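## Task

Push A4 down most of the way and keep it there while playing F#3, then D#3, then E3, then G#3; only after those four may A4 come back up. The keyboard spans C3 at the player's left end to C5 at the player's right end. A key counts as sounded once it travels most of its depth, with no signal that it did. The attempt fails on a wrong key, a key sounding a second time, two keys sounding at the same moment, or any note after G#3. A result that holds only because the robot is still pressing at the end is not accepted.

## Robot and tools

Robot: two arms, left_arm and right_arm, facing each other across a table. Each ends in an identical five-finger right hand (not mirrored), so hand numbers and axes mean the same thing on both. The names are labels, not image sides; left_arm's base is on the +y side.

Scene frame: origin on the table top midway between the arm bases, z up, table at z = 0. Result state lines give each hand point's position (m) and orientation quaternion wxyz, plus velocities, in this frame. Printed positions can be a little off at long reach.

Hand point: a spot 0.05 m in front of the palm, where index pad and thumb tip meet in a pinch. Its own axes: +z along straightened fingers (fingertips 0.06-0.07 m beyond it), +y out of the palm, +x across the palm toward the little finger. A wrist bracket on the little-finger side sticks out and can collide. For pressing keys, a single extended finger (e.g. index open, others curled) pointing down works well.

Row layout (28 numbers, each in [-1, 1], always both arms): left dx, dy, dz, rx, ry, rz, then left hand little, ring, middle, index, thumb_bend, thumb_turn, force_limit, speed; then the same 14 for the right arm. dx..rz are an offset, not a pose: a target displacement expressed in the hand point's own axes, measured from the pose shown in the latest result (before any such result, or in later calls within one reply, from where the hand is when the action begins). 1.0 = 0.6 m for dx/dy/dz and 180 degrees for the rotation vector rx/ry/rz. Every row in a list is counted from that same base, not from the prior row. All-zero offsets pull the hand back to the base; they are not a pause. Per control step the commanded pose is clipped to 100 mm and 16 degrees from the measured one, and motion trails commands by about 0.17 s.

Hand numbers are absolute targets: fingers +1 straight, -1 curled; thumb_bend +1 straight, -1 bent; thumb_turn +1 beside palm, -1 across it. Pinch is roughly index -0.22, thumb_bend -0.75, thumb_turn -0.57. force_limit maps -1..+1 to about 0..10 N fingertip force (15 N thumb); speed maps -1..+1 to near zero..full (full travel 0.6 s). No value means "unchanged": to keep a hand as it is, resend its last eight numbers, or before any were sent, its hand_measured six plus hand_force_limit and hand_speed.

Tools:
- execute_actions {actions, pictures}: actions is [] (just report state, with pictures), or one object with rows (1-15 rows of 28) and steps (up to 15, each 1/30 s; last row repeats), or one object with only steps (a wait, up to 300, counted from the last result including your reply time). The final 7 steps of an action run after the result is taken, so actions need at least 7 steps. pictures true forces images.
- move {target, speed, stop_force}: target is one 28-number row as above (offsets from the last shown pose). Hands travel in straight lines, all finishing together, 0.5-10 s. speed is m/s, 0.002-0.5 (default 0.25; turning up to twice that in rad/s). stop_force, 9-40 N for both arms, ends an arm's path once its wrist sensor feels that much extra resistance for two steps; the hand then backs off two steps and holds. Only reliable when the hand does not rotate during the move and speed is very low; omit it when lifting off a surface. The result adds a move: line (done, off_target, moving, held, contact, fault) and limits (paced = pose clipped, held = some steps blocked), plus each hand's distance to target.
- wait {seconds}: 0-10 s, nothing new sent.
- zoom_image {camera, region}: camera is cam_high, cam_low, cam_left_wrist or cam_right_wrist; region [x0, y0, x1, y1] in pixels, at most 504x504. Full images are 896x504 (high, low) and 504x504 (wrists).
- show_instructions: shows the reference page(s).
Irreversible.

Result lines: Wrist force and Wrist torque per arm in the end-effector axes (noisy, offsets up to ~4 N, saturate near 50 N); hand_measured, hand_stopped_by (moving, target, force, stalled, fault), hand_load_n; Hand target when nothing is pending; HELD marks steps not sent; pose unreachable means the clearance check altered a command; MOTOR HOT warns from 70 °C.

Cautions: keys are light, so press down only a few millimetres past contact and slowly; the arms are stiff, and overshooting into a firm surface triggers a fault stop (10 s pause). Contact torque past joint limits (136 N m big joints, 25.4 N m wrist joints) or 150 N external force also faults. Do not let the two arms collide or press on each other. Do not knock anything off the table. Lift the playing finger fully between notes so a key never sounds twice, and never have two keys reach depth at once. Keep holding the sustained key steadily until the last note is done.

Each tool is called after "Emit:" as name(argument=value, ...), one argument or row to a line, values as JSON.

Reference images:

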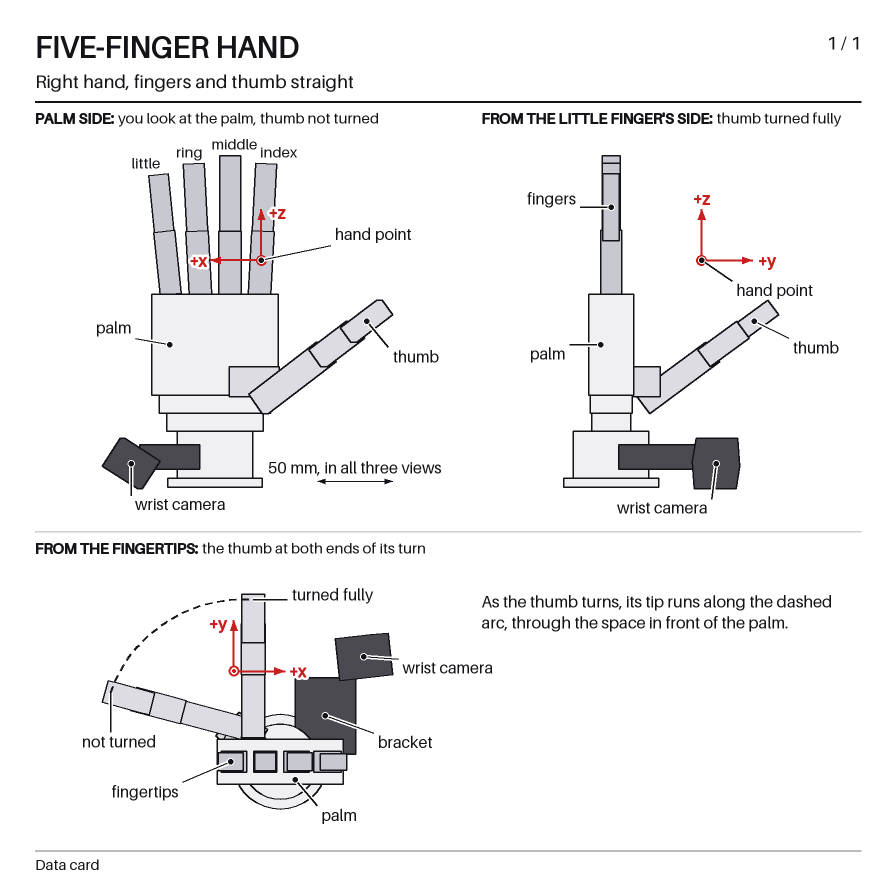

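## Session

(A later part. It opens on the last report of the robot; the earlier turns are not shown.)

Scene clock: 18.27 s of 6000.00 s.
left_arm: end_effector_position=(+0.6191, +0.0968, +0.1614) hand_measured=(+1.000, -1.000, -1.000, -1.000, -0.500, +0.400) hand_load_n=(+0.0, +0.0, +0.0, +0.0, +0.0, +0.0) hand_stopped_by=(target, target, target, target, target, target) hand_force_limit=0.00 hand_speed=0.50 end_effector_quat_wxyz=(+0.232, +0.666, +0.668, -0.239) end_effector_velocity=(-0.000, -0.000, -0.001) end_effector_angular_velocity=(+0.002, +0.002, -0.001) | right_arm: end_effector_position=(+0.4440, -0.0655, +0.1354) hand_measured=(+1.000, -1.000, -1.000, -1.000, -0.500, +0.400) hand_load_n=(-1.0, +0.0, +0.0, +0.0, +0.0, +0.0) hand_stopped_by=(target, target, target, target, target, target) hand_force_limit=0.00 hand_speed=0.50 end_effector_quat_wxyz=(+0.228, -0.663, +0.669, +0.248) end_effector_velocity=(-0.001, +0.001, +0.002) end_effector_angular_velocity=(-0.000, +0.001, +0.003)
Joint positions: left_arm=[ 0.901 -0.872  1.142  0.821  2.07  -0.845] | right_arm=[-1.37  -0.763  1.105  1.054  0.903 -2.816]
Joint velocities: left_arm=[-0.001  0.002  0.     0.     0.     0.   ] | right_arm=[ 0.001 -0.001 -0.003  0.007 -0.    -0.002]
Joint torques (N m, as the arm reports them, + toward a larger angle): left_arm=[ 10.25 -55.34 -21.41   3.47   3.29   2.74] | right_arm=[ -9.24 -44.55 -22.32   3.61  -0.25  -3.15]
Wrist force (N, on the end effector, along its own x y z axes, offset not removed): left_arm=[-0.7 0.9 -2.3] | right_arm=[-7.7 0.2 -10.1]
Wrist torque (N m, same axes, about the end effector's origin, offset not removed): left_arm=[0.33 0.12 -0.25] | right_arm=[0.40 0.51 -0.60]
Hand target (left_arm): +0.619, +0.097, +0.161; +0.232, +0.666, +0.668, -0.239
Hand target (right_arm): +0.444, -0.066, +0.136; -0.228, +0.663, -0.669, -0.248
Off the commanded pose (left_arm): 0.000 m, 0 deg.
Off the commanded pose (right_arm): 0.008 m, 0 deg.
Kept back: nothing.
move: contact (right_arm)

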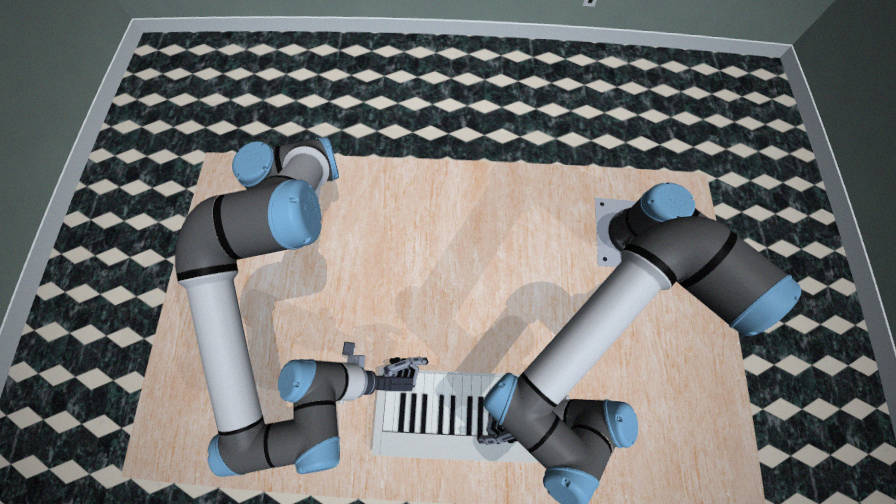

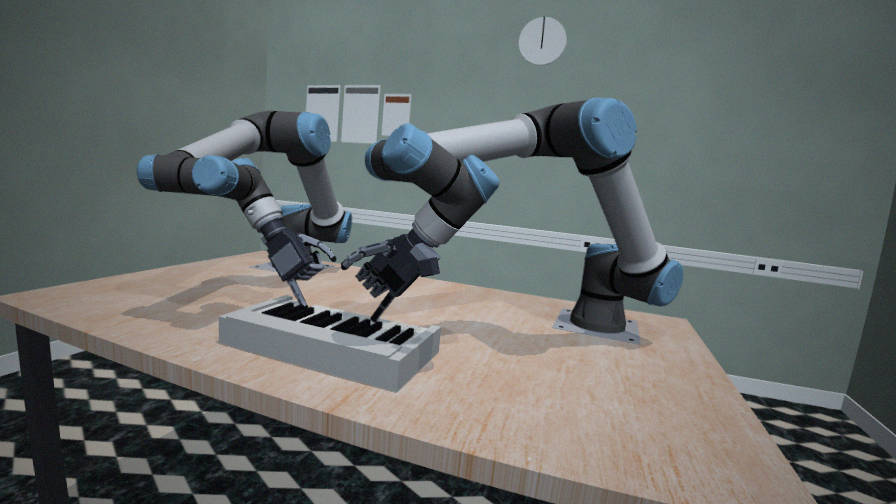

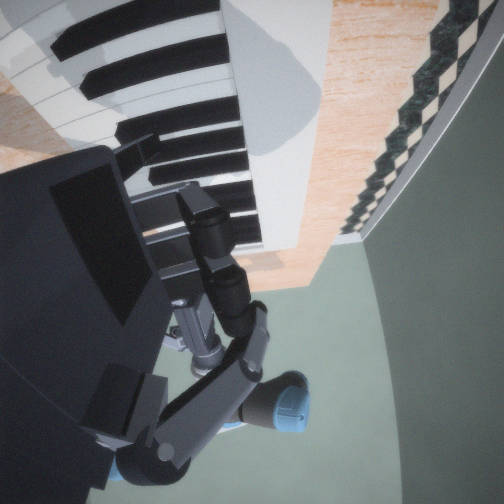

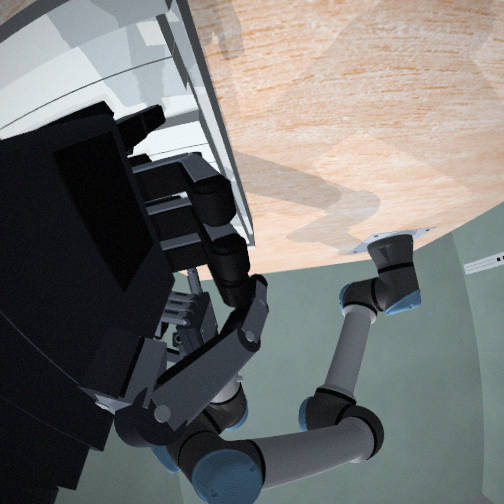

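Emit:
move(
  target=[0.0175,0.0003,0.0245,0,0,0,1,-1,-1,-1,-0.5,0.4,0,0.5,-0.0003,0,-0.0004,0,0,0,1,-1,-1,-1,-0.5,0.4,0,0.5],
  speed=0.007,
  stop_force=9,
)

Emit:
zoom_image(
  camera="cam_left_wrist",
  region=[0, 0, 252, 200],
)

Emit:
zoom_image(
  camera="cam_low",
  region=[250, 270, 430, 360],
)

Scene clock: 21.03 s of 6000.00 s.
left_arm: end_effector_position=(+0.6190, +0.0961, +0.1481) hand_measured=(+1.000, -1.000, -1.000, -1.000, -0.500, +0.400) hand_load_n=(+0.0, +0.0, +0.0, +0.0, +0.0, +0.0) hand_stopped_by=(target, target, target, target, target, target) hand_force_limit=0.00 hand_speed=0.50 end_effector_quat_wxyz=(+0.231, +0.666, +0.668, -0.239) end_effector_velocity=(-0.000, +0.000, +0.002) end_effector_angular_velocity=(+0.001, +0.001, -0.000) | right_arm: end_effector_position=(+0.4440, -0.0655, +0.1357) hand_measured=(+1.000, -1.000, -1.000, -1.000, -0.500, +0.400) hand_load_n=(-1.0, +0.0, +0.0, +0.0, +0.0, +0.0) hand_stopped_by=(target, target, target, target, target, target) hand_force_limit=0.00 hand_speed=0.50 end_effector_quat_wxyz=(+0.228, -0.663, +0.669, +0.248) end_effector_velocity=(-0.001, +0.000, +0.000) end_effector_angular_velocity=(+0.000, +0.002, +0.000)
Joint positions: left_arm=[ 0.9   -0.862  1.159  0.793  2.07  -0.846] | right_arm=[-1.37  -0.764  1.104  1.054  0.904 -2.816]
Joint velocities: left_arm=[-0.    -0.002 -0.004  0.007 -0.     0.   ] | right_arm=[ 0.     0.     0.     0.002 -0.001 -0.   ]
Joint torques (N m, as the arm reports them, + toward a larger angle): left_arm=[-10.6  -47.11 -26.31   3.18  -2.81  -2.1 ] | right_arm=[-12.12 -33.76 -20.98   1.47  -0.57  -3.11]
Wrist force (N, on the end effector, along its own x y z axes, offset not removed): left_arm=[-8.1 -2.6 -13.3] | right_arm=[-6.1 0.3 -9.0]
Wrist torque (N m, same axes, about the end effector's origin, offset not removed): left_arm=[0.63 0.60 -0.79] | right_arm=[0.43 0.50 -0.56]
Hand target (left_arm): +0.619, +0.096, +0.149; +0.232, +0.666, +0.668, -0.239
Hand target (right_arm): +0.444, -0.066, +0.136; -0.228, +0.663, -0.669, -0.248
Off the commanded pose (left_arm): 0.005 m, 0 deg.
Off the commanded pose (right_arm): 0.000 m, 0 deg.
Kept back: nothing.
move: contact (left_arm)

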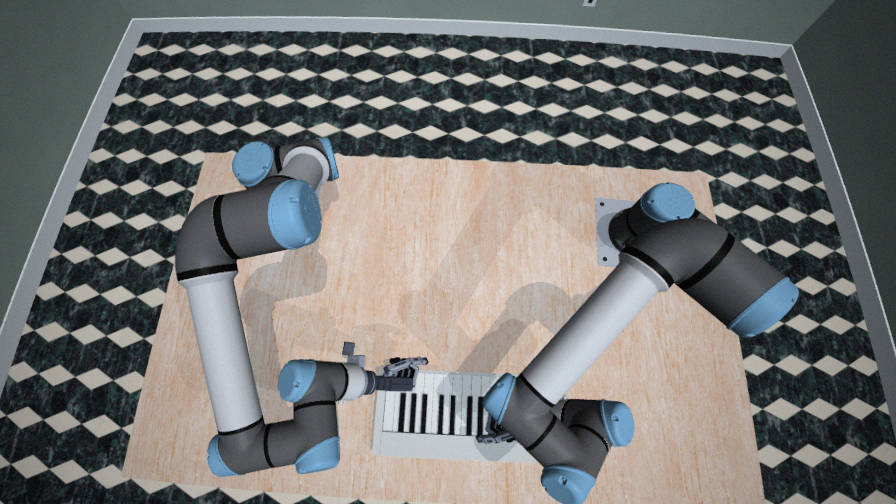

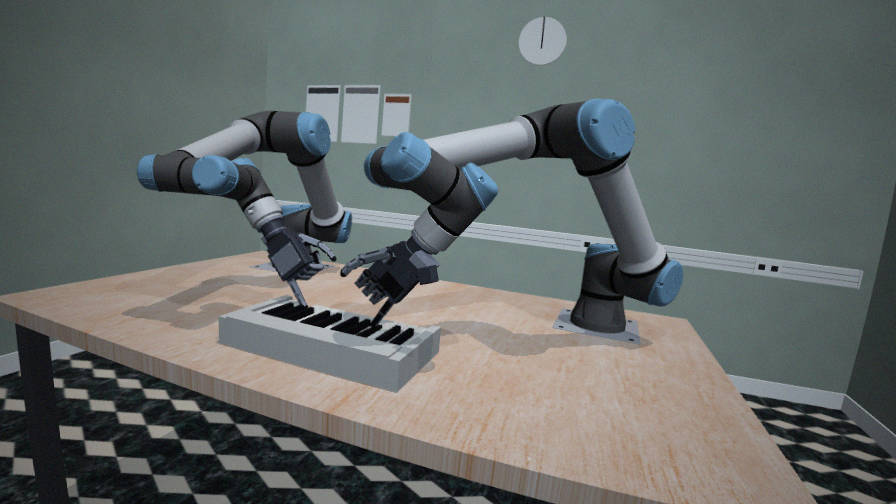

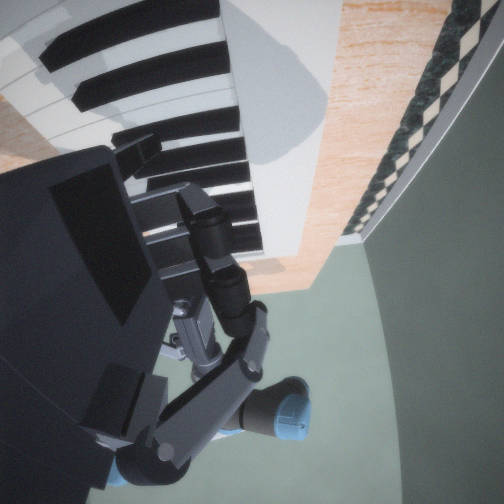

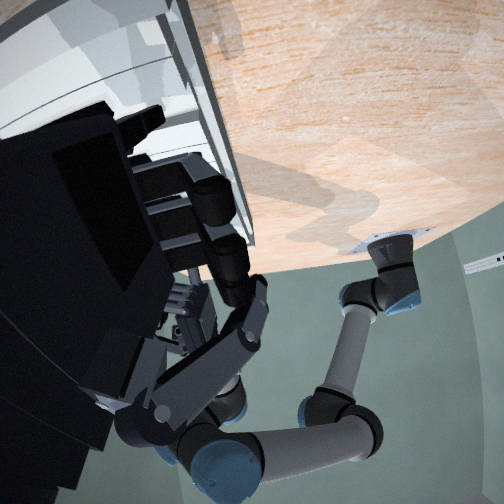

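Region (0, 0, 252, 200) of cam_left_wrist's 504x504 image, scaled by 2.000, with more detail than that image has; it fills the top 400 rows of this view, and the rest is white.

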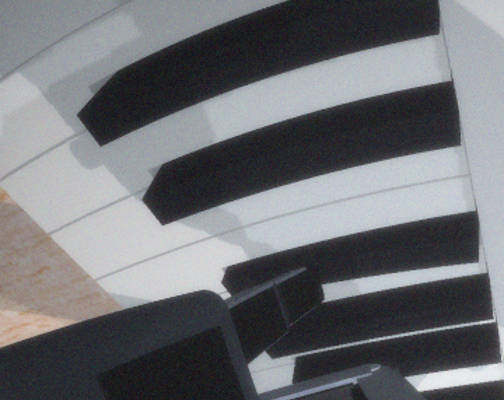

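Region (250, 270, 430, 360) of cam_low's 896x504 image, scaled by 2.800, with more detail than that image has.

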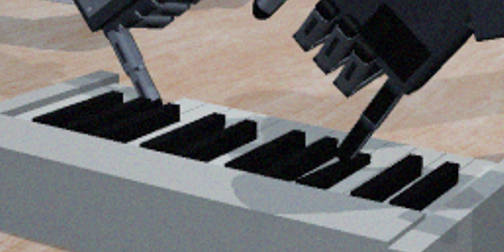

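Emit:
move(
  target=[-0.0139,0,-0.0173,0,0,0,1,-1,-1,-1,-0.5,0.4,0,0.5,0,0,0,0,0,0,1,-1,-1,-1,-0.5,0.4,0,0.5],
  speed=0.05,
)

Emit:
move(
  target=[0.0541,0,-0.0436,0,0,0,1,-1,-1,-1,-0.5,0.4,0,0.5,0,0,0,0,0,0,1,-1,-1,-1,-0.5,0.4,0,0.5],
  speed=0.08,
)

Emit:
zoom_image(
  camera="cam_left_wrist",
  region=[0, 0, 252, 200],
)

Scene clock: 22.30 s of 6000.00 s.
left_arm: end_effector_position=(+0.6191, +0.0960, +0.1611) hand_measured=(+1.000, -1.000, -1.000, -1.000, -0.500, +0.400) hand_load_n=(+0.0, +0.0, +0.0, +0.0, +0.0, +0.0) hand_stopped_by=(target, target, target, target, target, target) hand_force_limit=0.00 hand_speed=0.50 end_effector_quat_wxyz=(+0.231, +0.666, +0.668, -0.239) end_effector_velocity=(-0.000, -0.000, +0.001) end_effector_angular_velocity=(+0.001, +0.001, -0.001) | right_arm: end_effector_position=(+0.4440, -0.0655, +0.1357) hand_measured=(+1.000, -1.000, -1.000, -1.000, -0.500, +0.400) hand_load_n=(-1.0, +0.0, +0.0, +0.0, +0.0, +0.0) hand_stopped_by=(target, target, target, target, target, target) hand_force_limit=0.00 hand_speed=0.50 end_effector_quat_wxyz=(+0.228, -0.663, +0.669, +0.248) end_effector_velocity=(-0.000, -0.000, -0.000) end_effector_angular_velocity=(-0.000, +0.001, +0.000)
Joint positions: left_arm=[ 0.9   -0.871  1.14   0.821  2.07  -0.846] | right_arm=[-1.37  -0.764  1.104  1.054  0.904 -2.816]
Joint velocities: left_arm=[-0.001  0.001 -0.004  0.005  0.     0.   ] | right_arm=[-0.     0.     0.001  0.001 -0.    -0.001]
Joint torques (N m, as the arm reports them, + toward a larger angle): left_arm=[  9.89 -55.55 -29.69   3.55   1.19   1.39] | right_arm=[-10.94 -35.58 -19.89   0.56  -1.1   -3.07]
Wrist force (N, on the end effector, along its own x y z axes, offset not removed): left_arm=[-2.6 0.3 -1.4] | right_arm=[-6.6 1.2 -8.5]
Wrist torque (N m, same axes, about the end effector's origin, offset not removed): left_arm=[0.17 0.31 -0.22] | right_arm=[0.62 0.56 -0.60]
Hand target (left_arm): +0.619, +0.096, +0.161; +0.231, +0.666, +0.668, -0.239
Hand target (right_arm): +0.444, -0.066, +0.136; -0.228, +0.663, -0.669, -0.248
Off the commanded pose (left_arm): 0.000 m, 0 deg.
Off the commanded pose (right_arm): 0.000 m, 0 deg.
Kept back: nothing.
move: done

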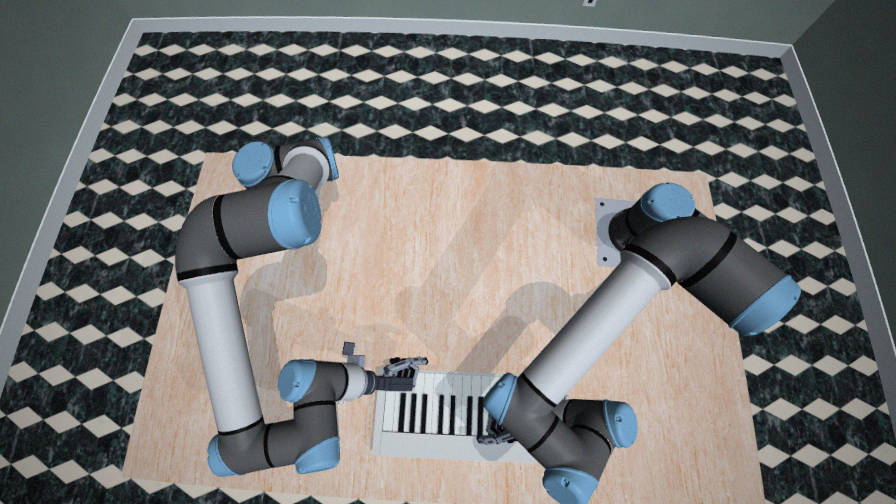

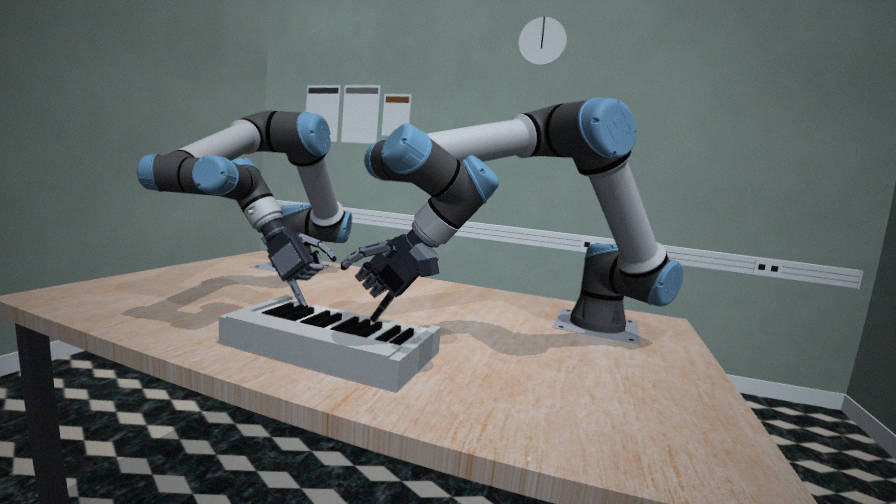

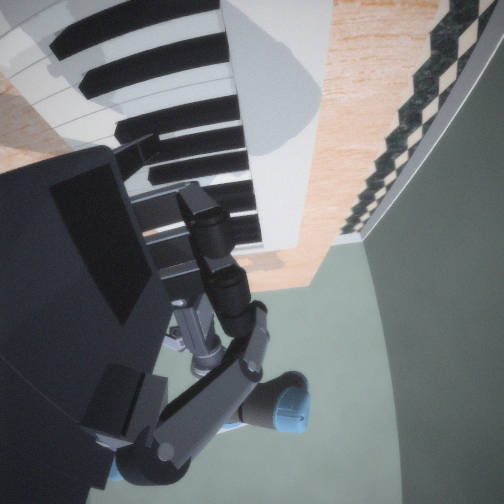

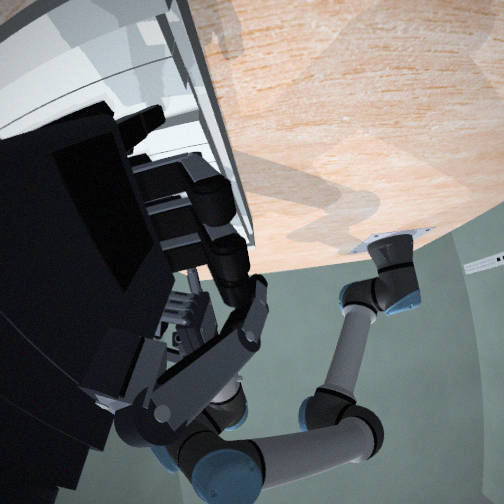

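Scene clock: 23.30 s of 6000.00 s.
left_arm: end_effector_position=(+0.6191, +0.1375, +0.1612) hand_measured=(+1.000, -1.000, -1.000, -1.000, -0.500, +0.400) hand_load_n=(+0.0, +0.0, +0.0, +0.0, +0.0, +0.0) hand_stopped_by=(target, target, target, target, target, target) hand_force_limit=0.00 hand_speed=0.50 end_effector_quat_wxyz=(+0.231, +0.666, +0.668, -0.239) end_effector_velocity=(+0.001, +0.002, -0.000) end_effector_angular_velocity=(-0.001, -0.001, +0.001) | right_arm: end_effector_position=(+0.4440, -0.0655, +0.1357) hand_measured=(+1.000, -1.000, -1.000, -1.000, -0.500, +0.400) hand_load_n=(-1.0, +0.0, +0.0, +0.0, +0.0, +0.0) hand_stopped_by=(target, target, target, target, target, target) hand_force_limit=0.00 hand_speed=0.50 end_effector_quat_wxyz=(+0.228, -0.663, +0.669, +0.248) end_effector_velocity=(+0.000, -0.000, -0.000) end_effector_angular_velocity=(+0.000, -0.002, +0.000)
Joint positions: left_arm=[ 0.958 -0.912  1.216  0.814  2.096 -0.786] | right_arm=[-1.37  -0.764  1.104  1.054  0.904 -2.816]
Joint velocities: left_arm=[ 0.004 -0.001  0.003 -0.001  0.001  0.003] | right_arm=[-0.    -0.    -0.    -0.001  0.    -0.001]
Joint torques (N m, as the arm reports them, + toward a larger angle): left_arm=[  9.43 -53.42  -6.75  -1.07   3.45   2.68] | right_arm=[-11.42 -35.56 -20.46   0.5   -1.2   -3.19]
Wrist force (N, on the end effector, along its own x y z axes, offset not removed): left_arm=[0.2 -0.5 -2.6] | right_arm=[-6.8 0.5 -8.2]
Wrist torque (N m, same axes, about the end effector's origin, offset not removed): left_arm=[0.15 -0.03 -0.16] | right_arm=[0.39 0.55 -0.57]
Hand target (left_arm): +0.619, +0.138, +0.161; +0.231, +0.666, +0.668, -0.239
Hand target (right_arm): +0.444, -0.066, +0.136; -0.228, +0.663, -0.669, -0.248
Off the commanded pose (left_arm): 0.000 m, 0 deg.
Off the commanded pose (right_arm): 0.000 m, 0 deg.
Kept back: nothing.
move: done

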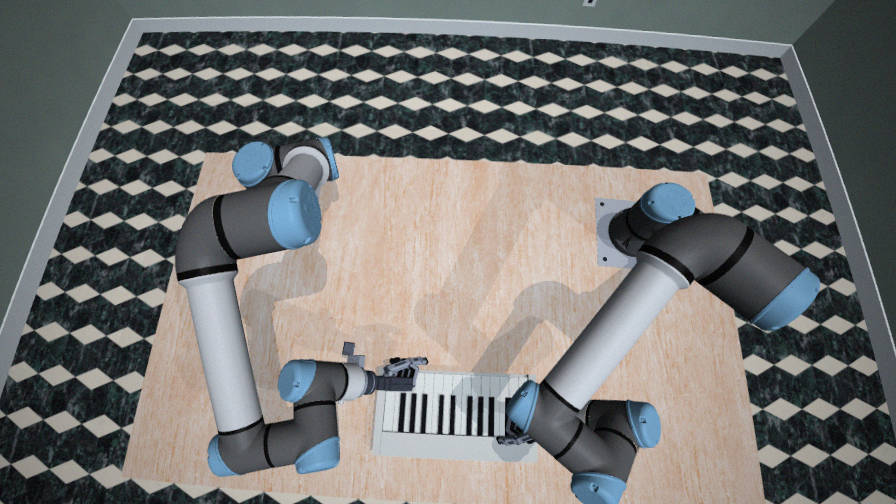

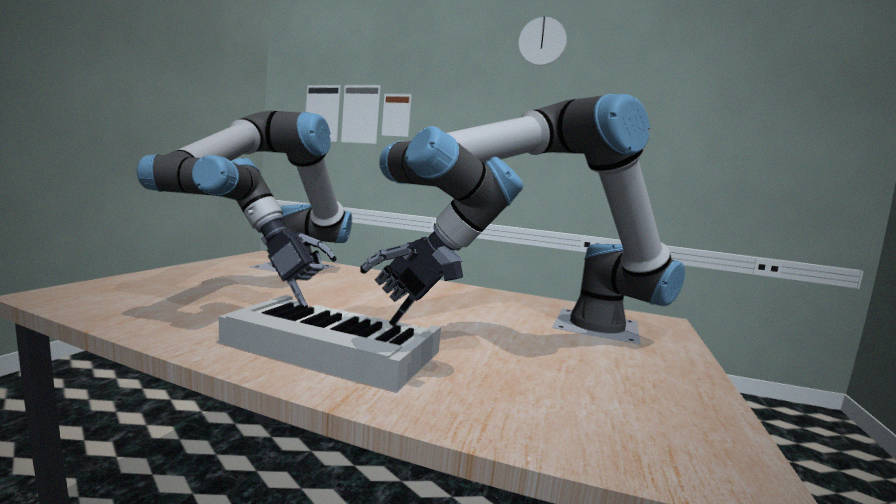

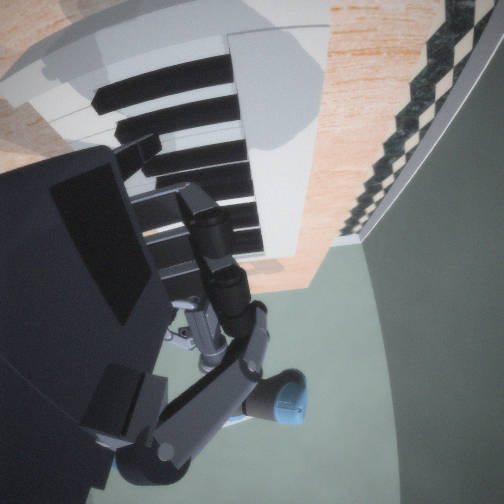

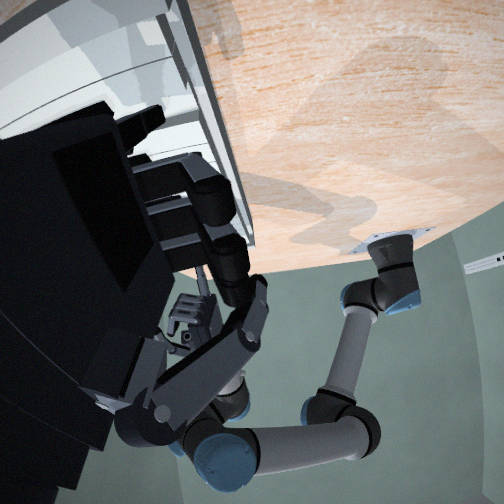

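Region (0, 0, 252, 200) of cam_left_wrist's 504x504 image, scaled by 2.000, with more detail than that image has; it fills the top 400 rows of this view, and the rest is white.

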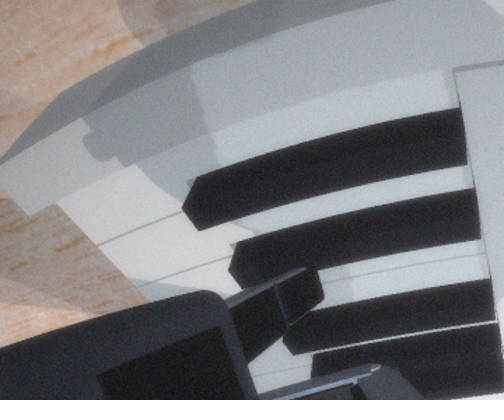

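Emit:
move(
  target=[0.0142,0.0002,0.0177,0,0,0,1,-1,-1,-1,-0.5,0.4,0,0.5,0,0,0,0,0,0,1,-1,-1,-1,-0.5,0.4,0,0.5],
  speed=0.012,
  stop_force=9,
)

Emit:
zoom_image(
  camera="cam_left_wrist",
  region=[0, 0, 252, 200],
)

Scene clock: 25.13 s of 6000.00 s.
left_arm: end_effector_position=(+0.6191, +0.1375, +0.1480) hand_measured=(+1.000, -1.000, -1.000, -1.000, -0.500, +0.400) hand_load_n=(+0.0, +0.0, +0.0, +0.0, +0.0, +0.0) hand_stopped_by=(target, target, target, target, target, target) hand_force_limit=0.00 hand_speed=0.50 end_effector_quat_wxyz=(+0.231, +0.666, +0.668, -0.239) end_effector_velocity=(-0.001, +0.000, +0.001) end_effector_angular_velocity=(+0.002, +0.002, -0.001) | right_arm: end_effector_position=(+0.4440, -0.0655, +0.1357) hand_measured=(+1.000, -1.000, -1.000, -1.000, -0.500, +0.400) hand_load_n=(-1.0, +0.0, +0.0, +0.0, +0.0, +0.0) hand_stopped_by=(target, target, target, target, target, target) hand_force_limit=0.00 hand_speed=0.50 end_effector_quat_wxyz=(+0.228, -0.663, +0.669, +0.248) end_effector_velocity=(+0.000, -0.001, +0.000) end_effector_angular_velocity=(-0.000, +0.001, -0.001)
Joint positions: left_arm=[ 0.958 -0.901  1.234  0.786  2.096 -0.786] | right_arm=[-1.37  -0.764  1.104  1.054  0.904 -2.816]
Joint velocities: left_arm=[-0.001 -0.001 -0.001  0.005 -0.    -0.   ] | right_arm=[-0.001  0.    -0.     0.001 -0.    -0.   ]
Joint torques (N m, as the arm reports them, + toward a larger angle): left_arm=[-12.01 -46.03 -25.63   3.32  -2.92  -2.25] | right_arm=[-10.84 -36.01 -19.98   0.43  -1.1   -3.01]
Wrist force (N, on the end effector, along its own x y z axes, offset not removed): left_arm=[-7.4 -2.9 -13.4] | right_arm=[-6.7 0.5 -9.0]
Wrist torque (N m, same axes, about the end effector's origin, offset not removed): left_arm=[0.58 0.46 -0.76] | right_arm=[0.49 0.53 -0.56]
Hand target (left_arm): +0.619, +0.137, +0.148; +0.231, +0.666, +0.668, -0.239
Hand target (right_arm): +0.444, -0.066, +0.136; -0.228, +0.663, -0.669, -0.248
Off the commanded pose (left_arm): 0.000 m, 0 deg.
Off the commanded pose (right_arm): 0.000 m, 0 deg.
Kept back: nothing.
move: contact (left_arm)

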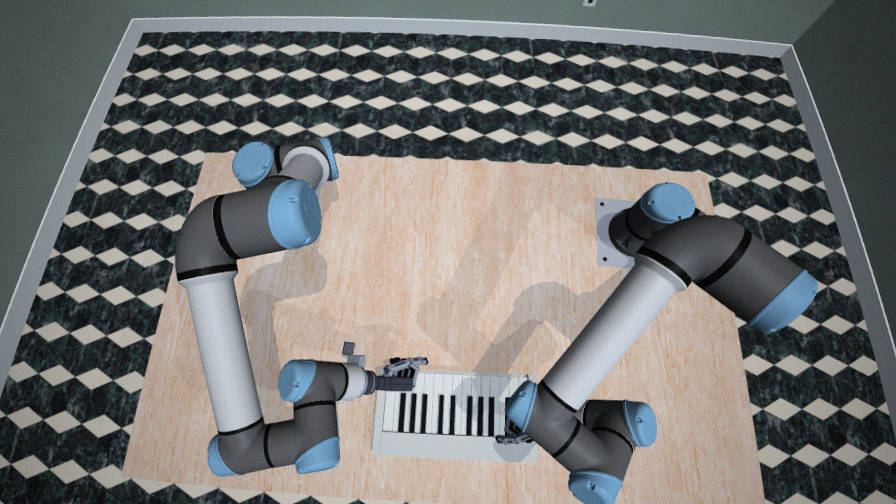

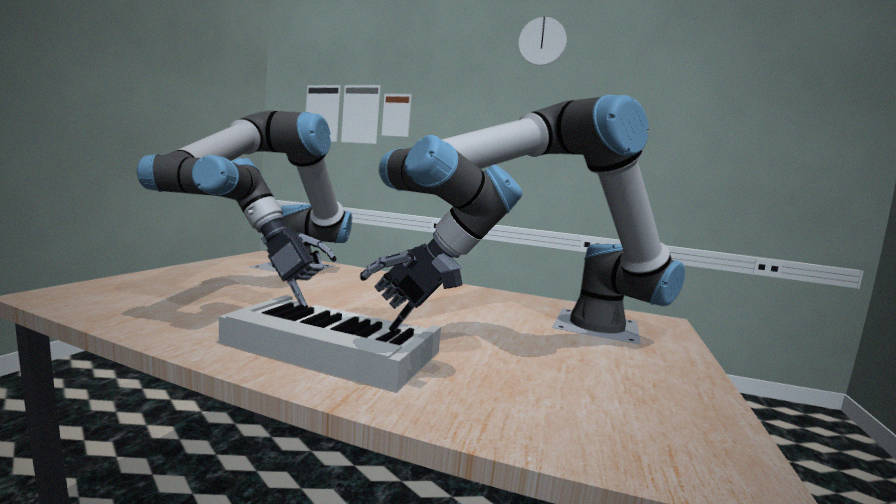

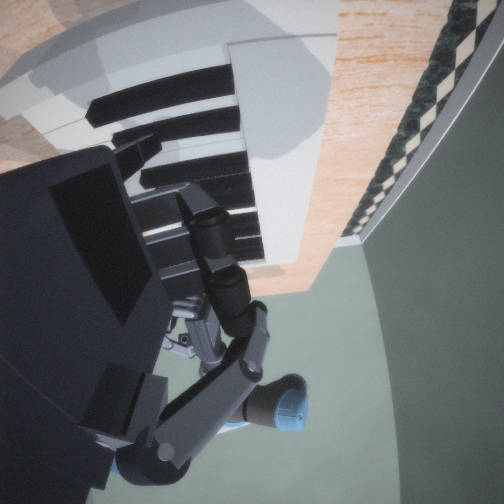

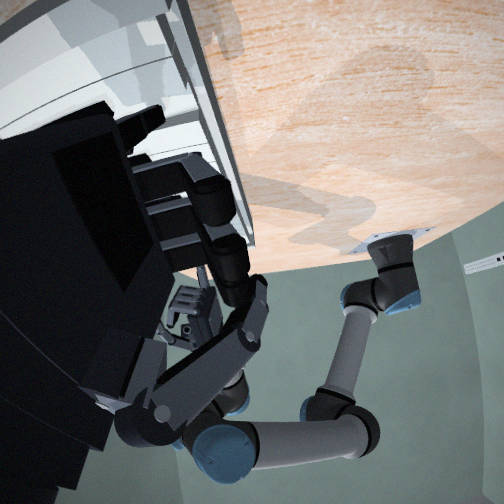

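Region (0, 0, 252, 200) of cam_left_wrist's 504x504 image, scaled by 2.000, with more detail than that image has; it fills the top 400 rows of this view, and the rest is white.

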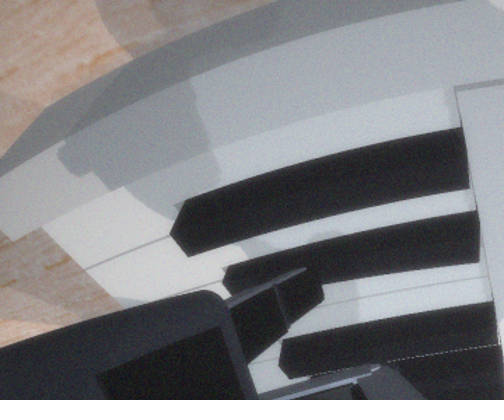

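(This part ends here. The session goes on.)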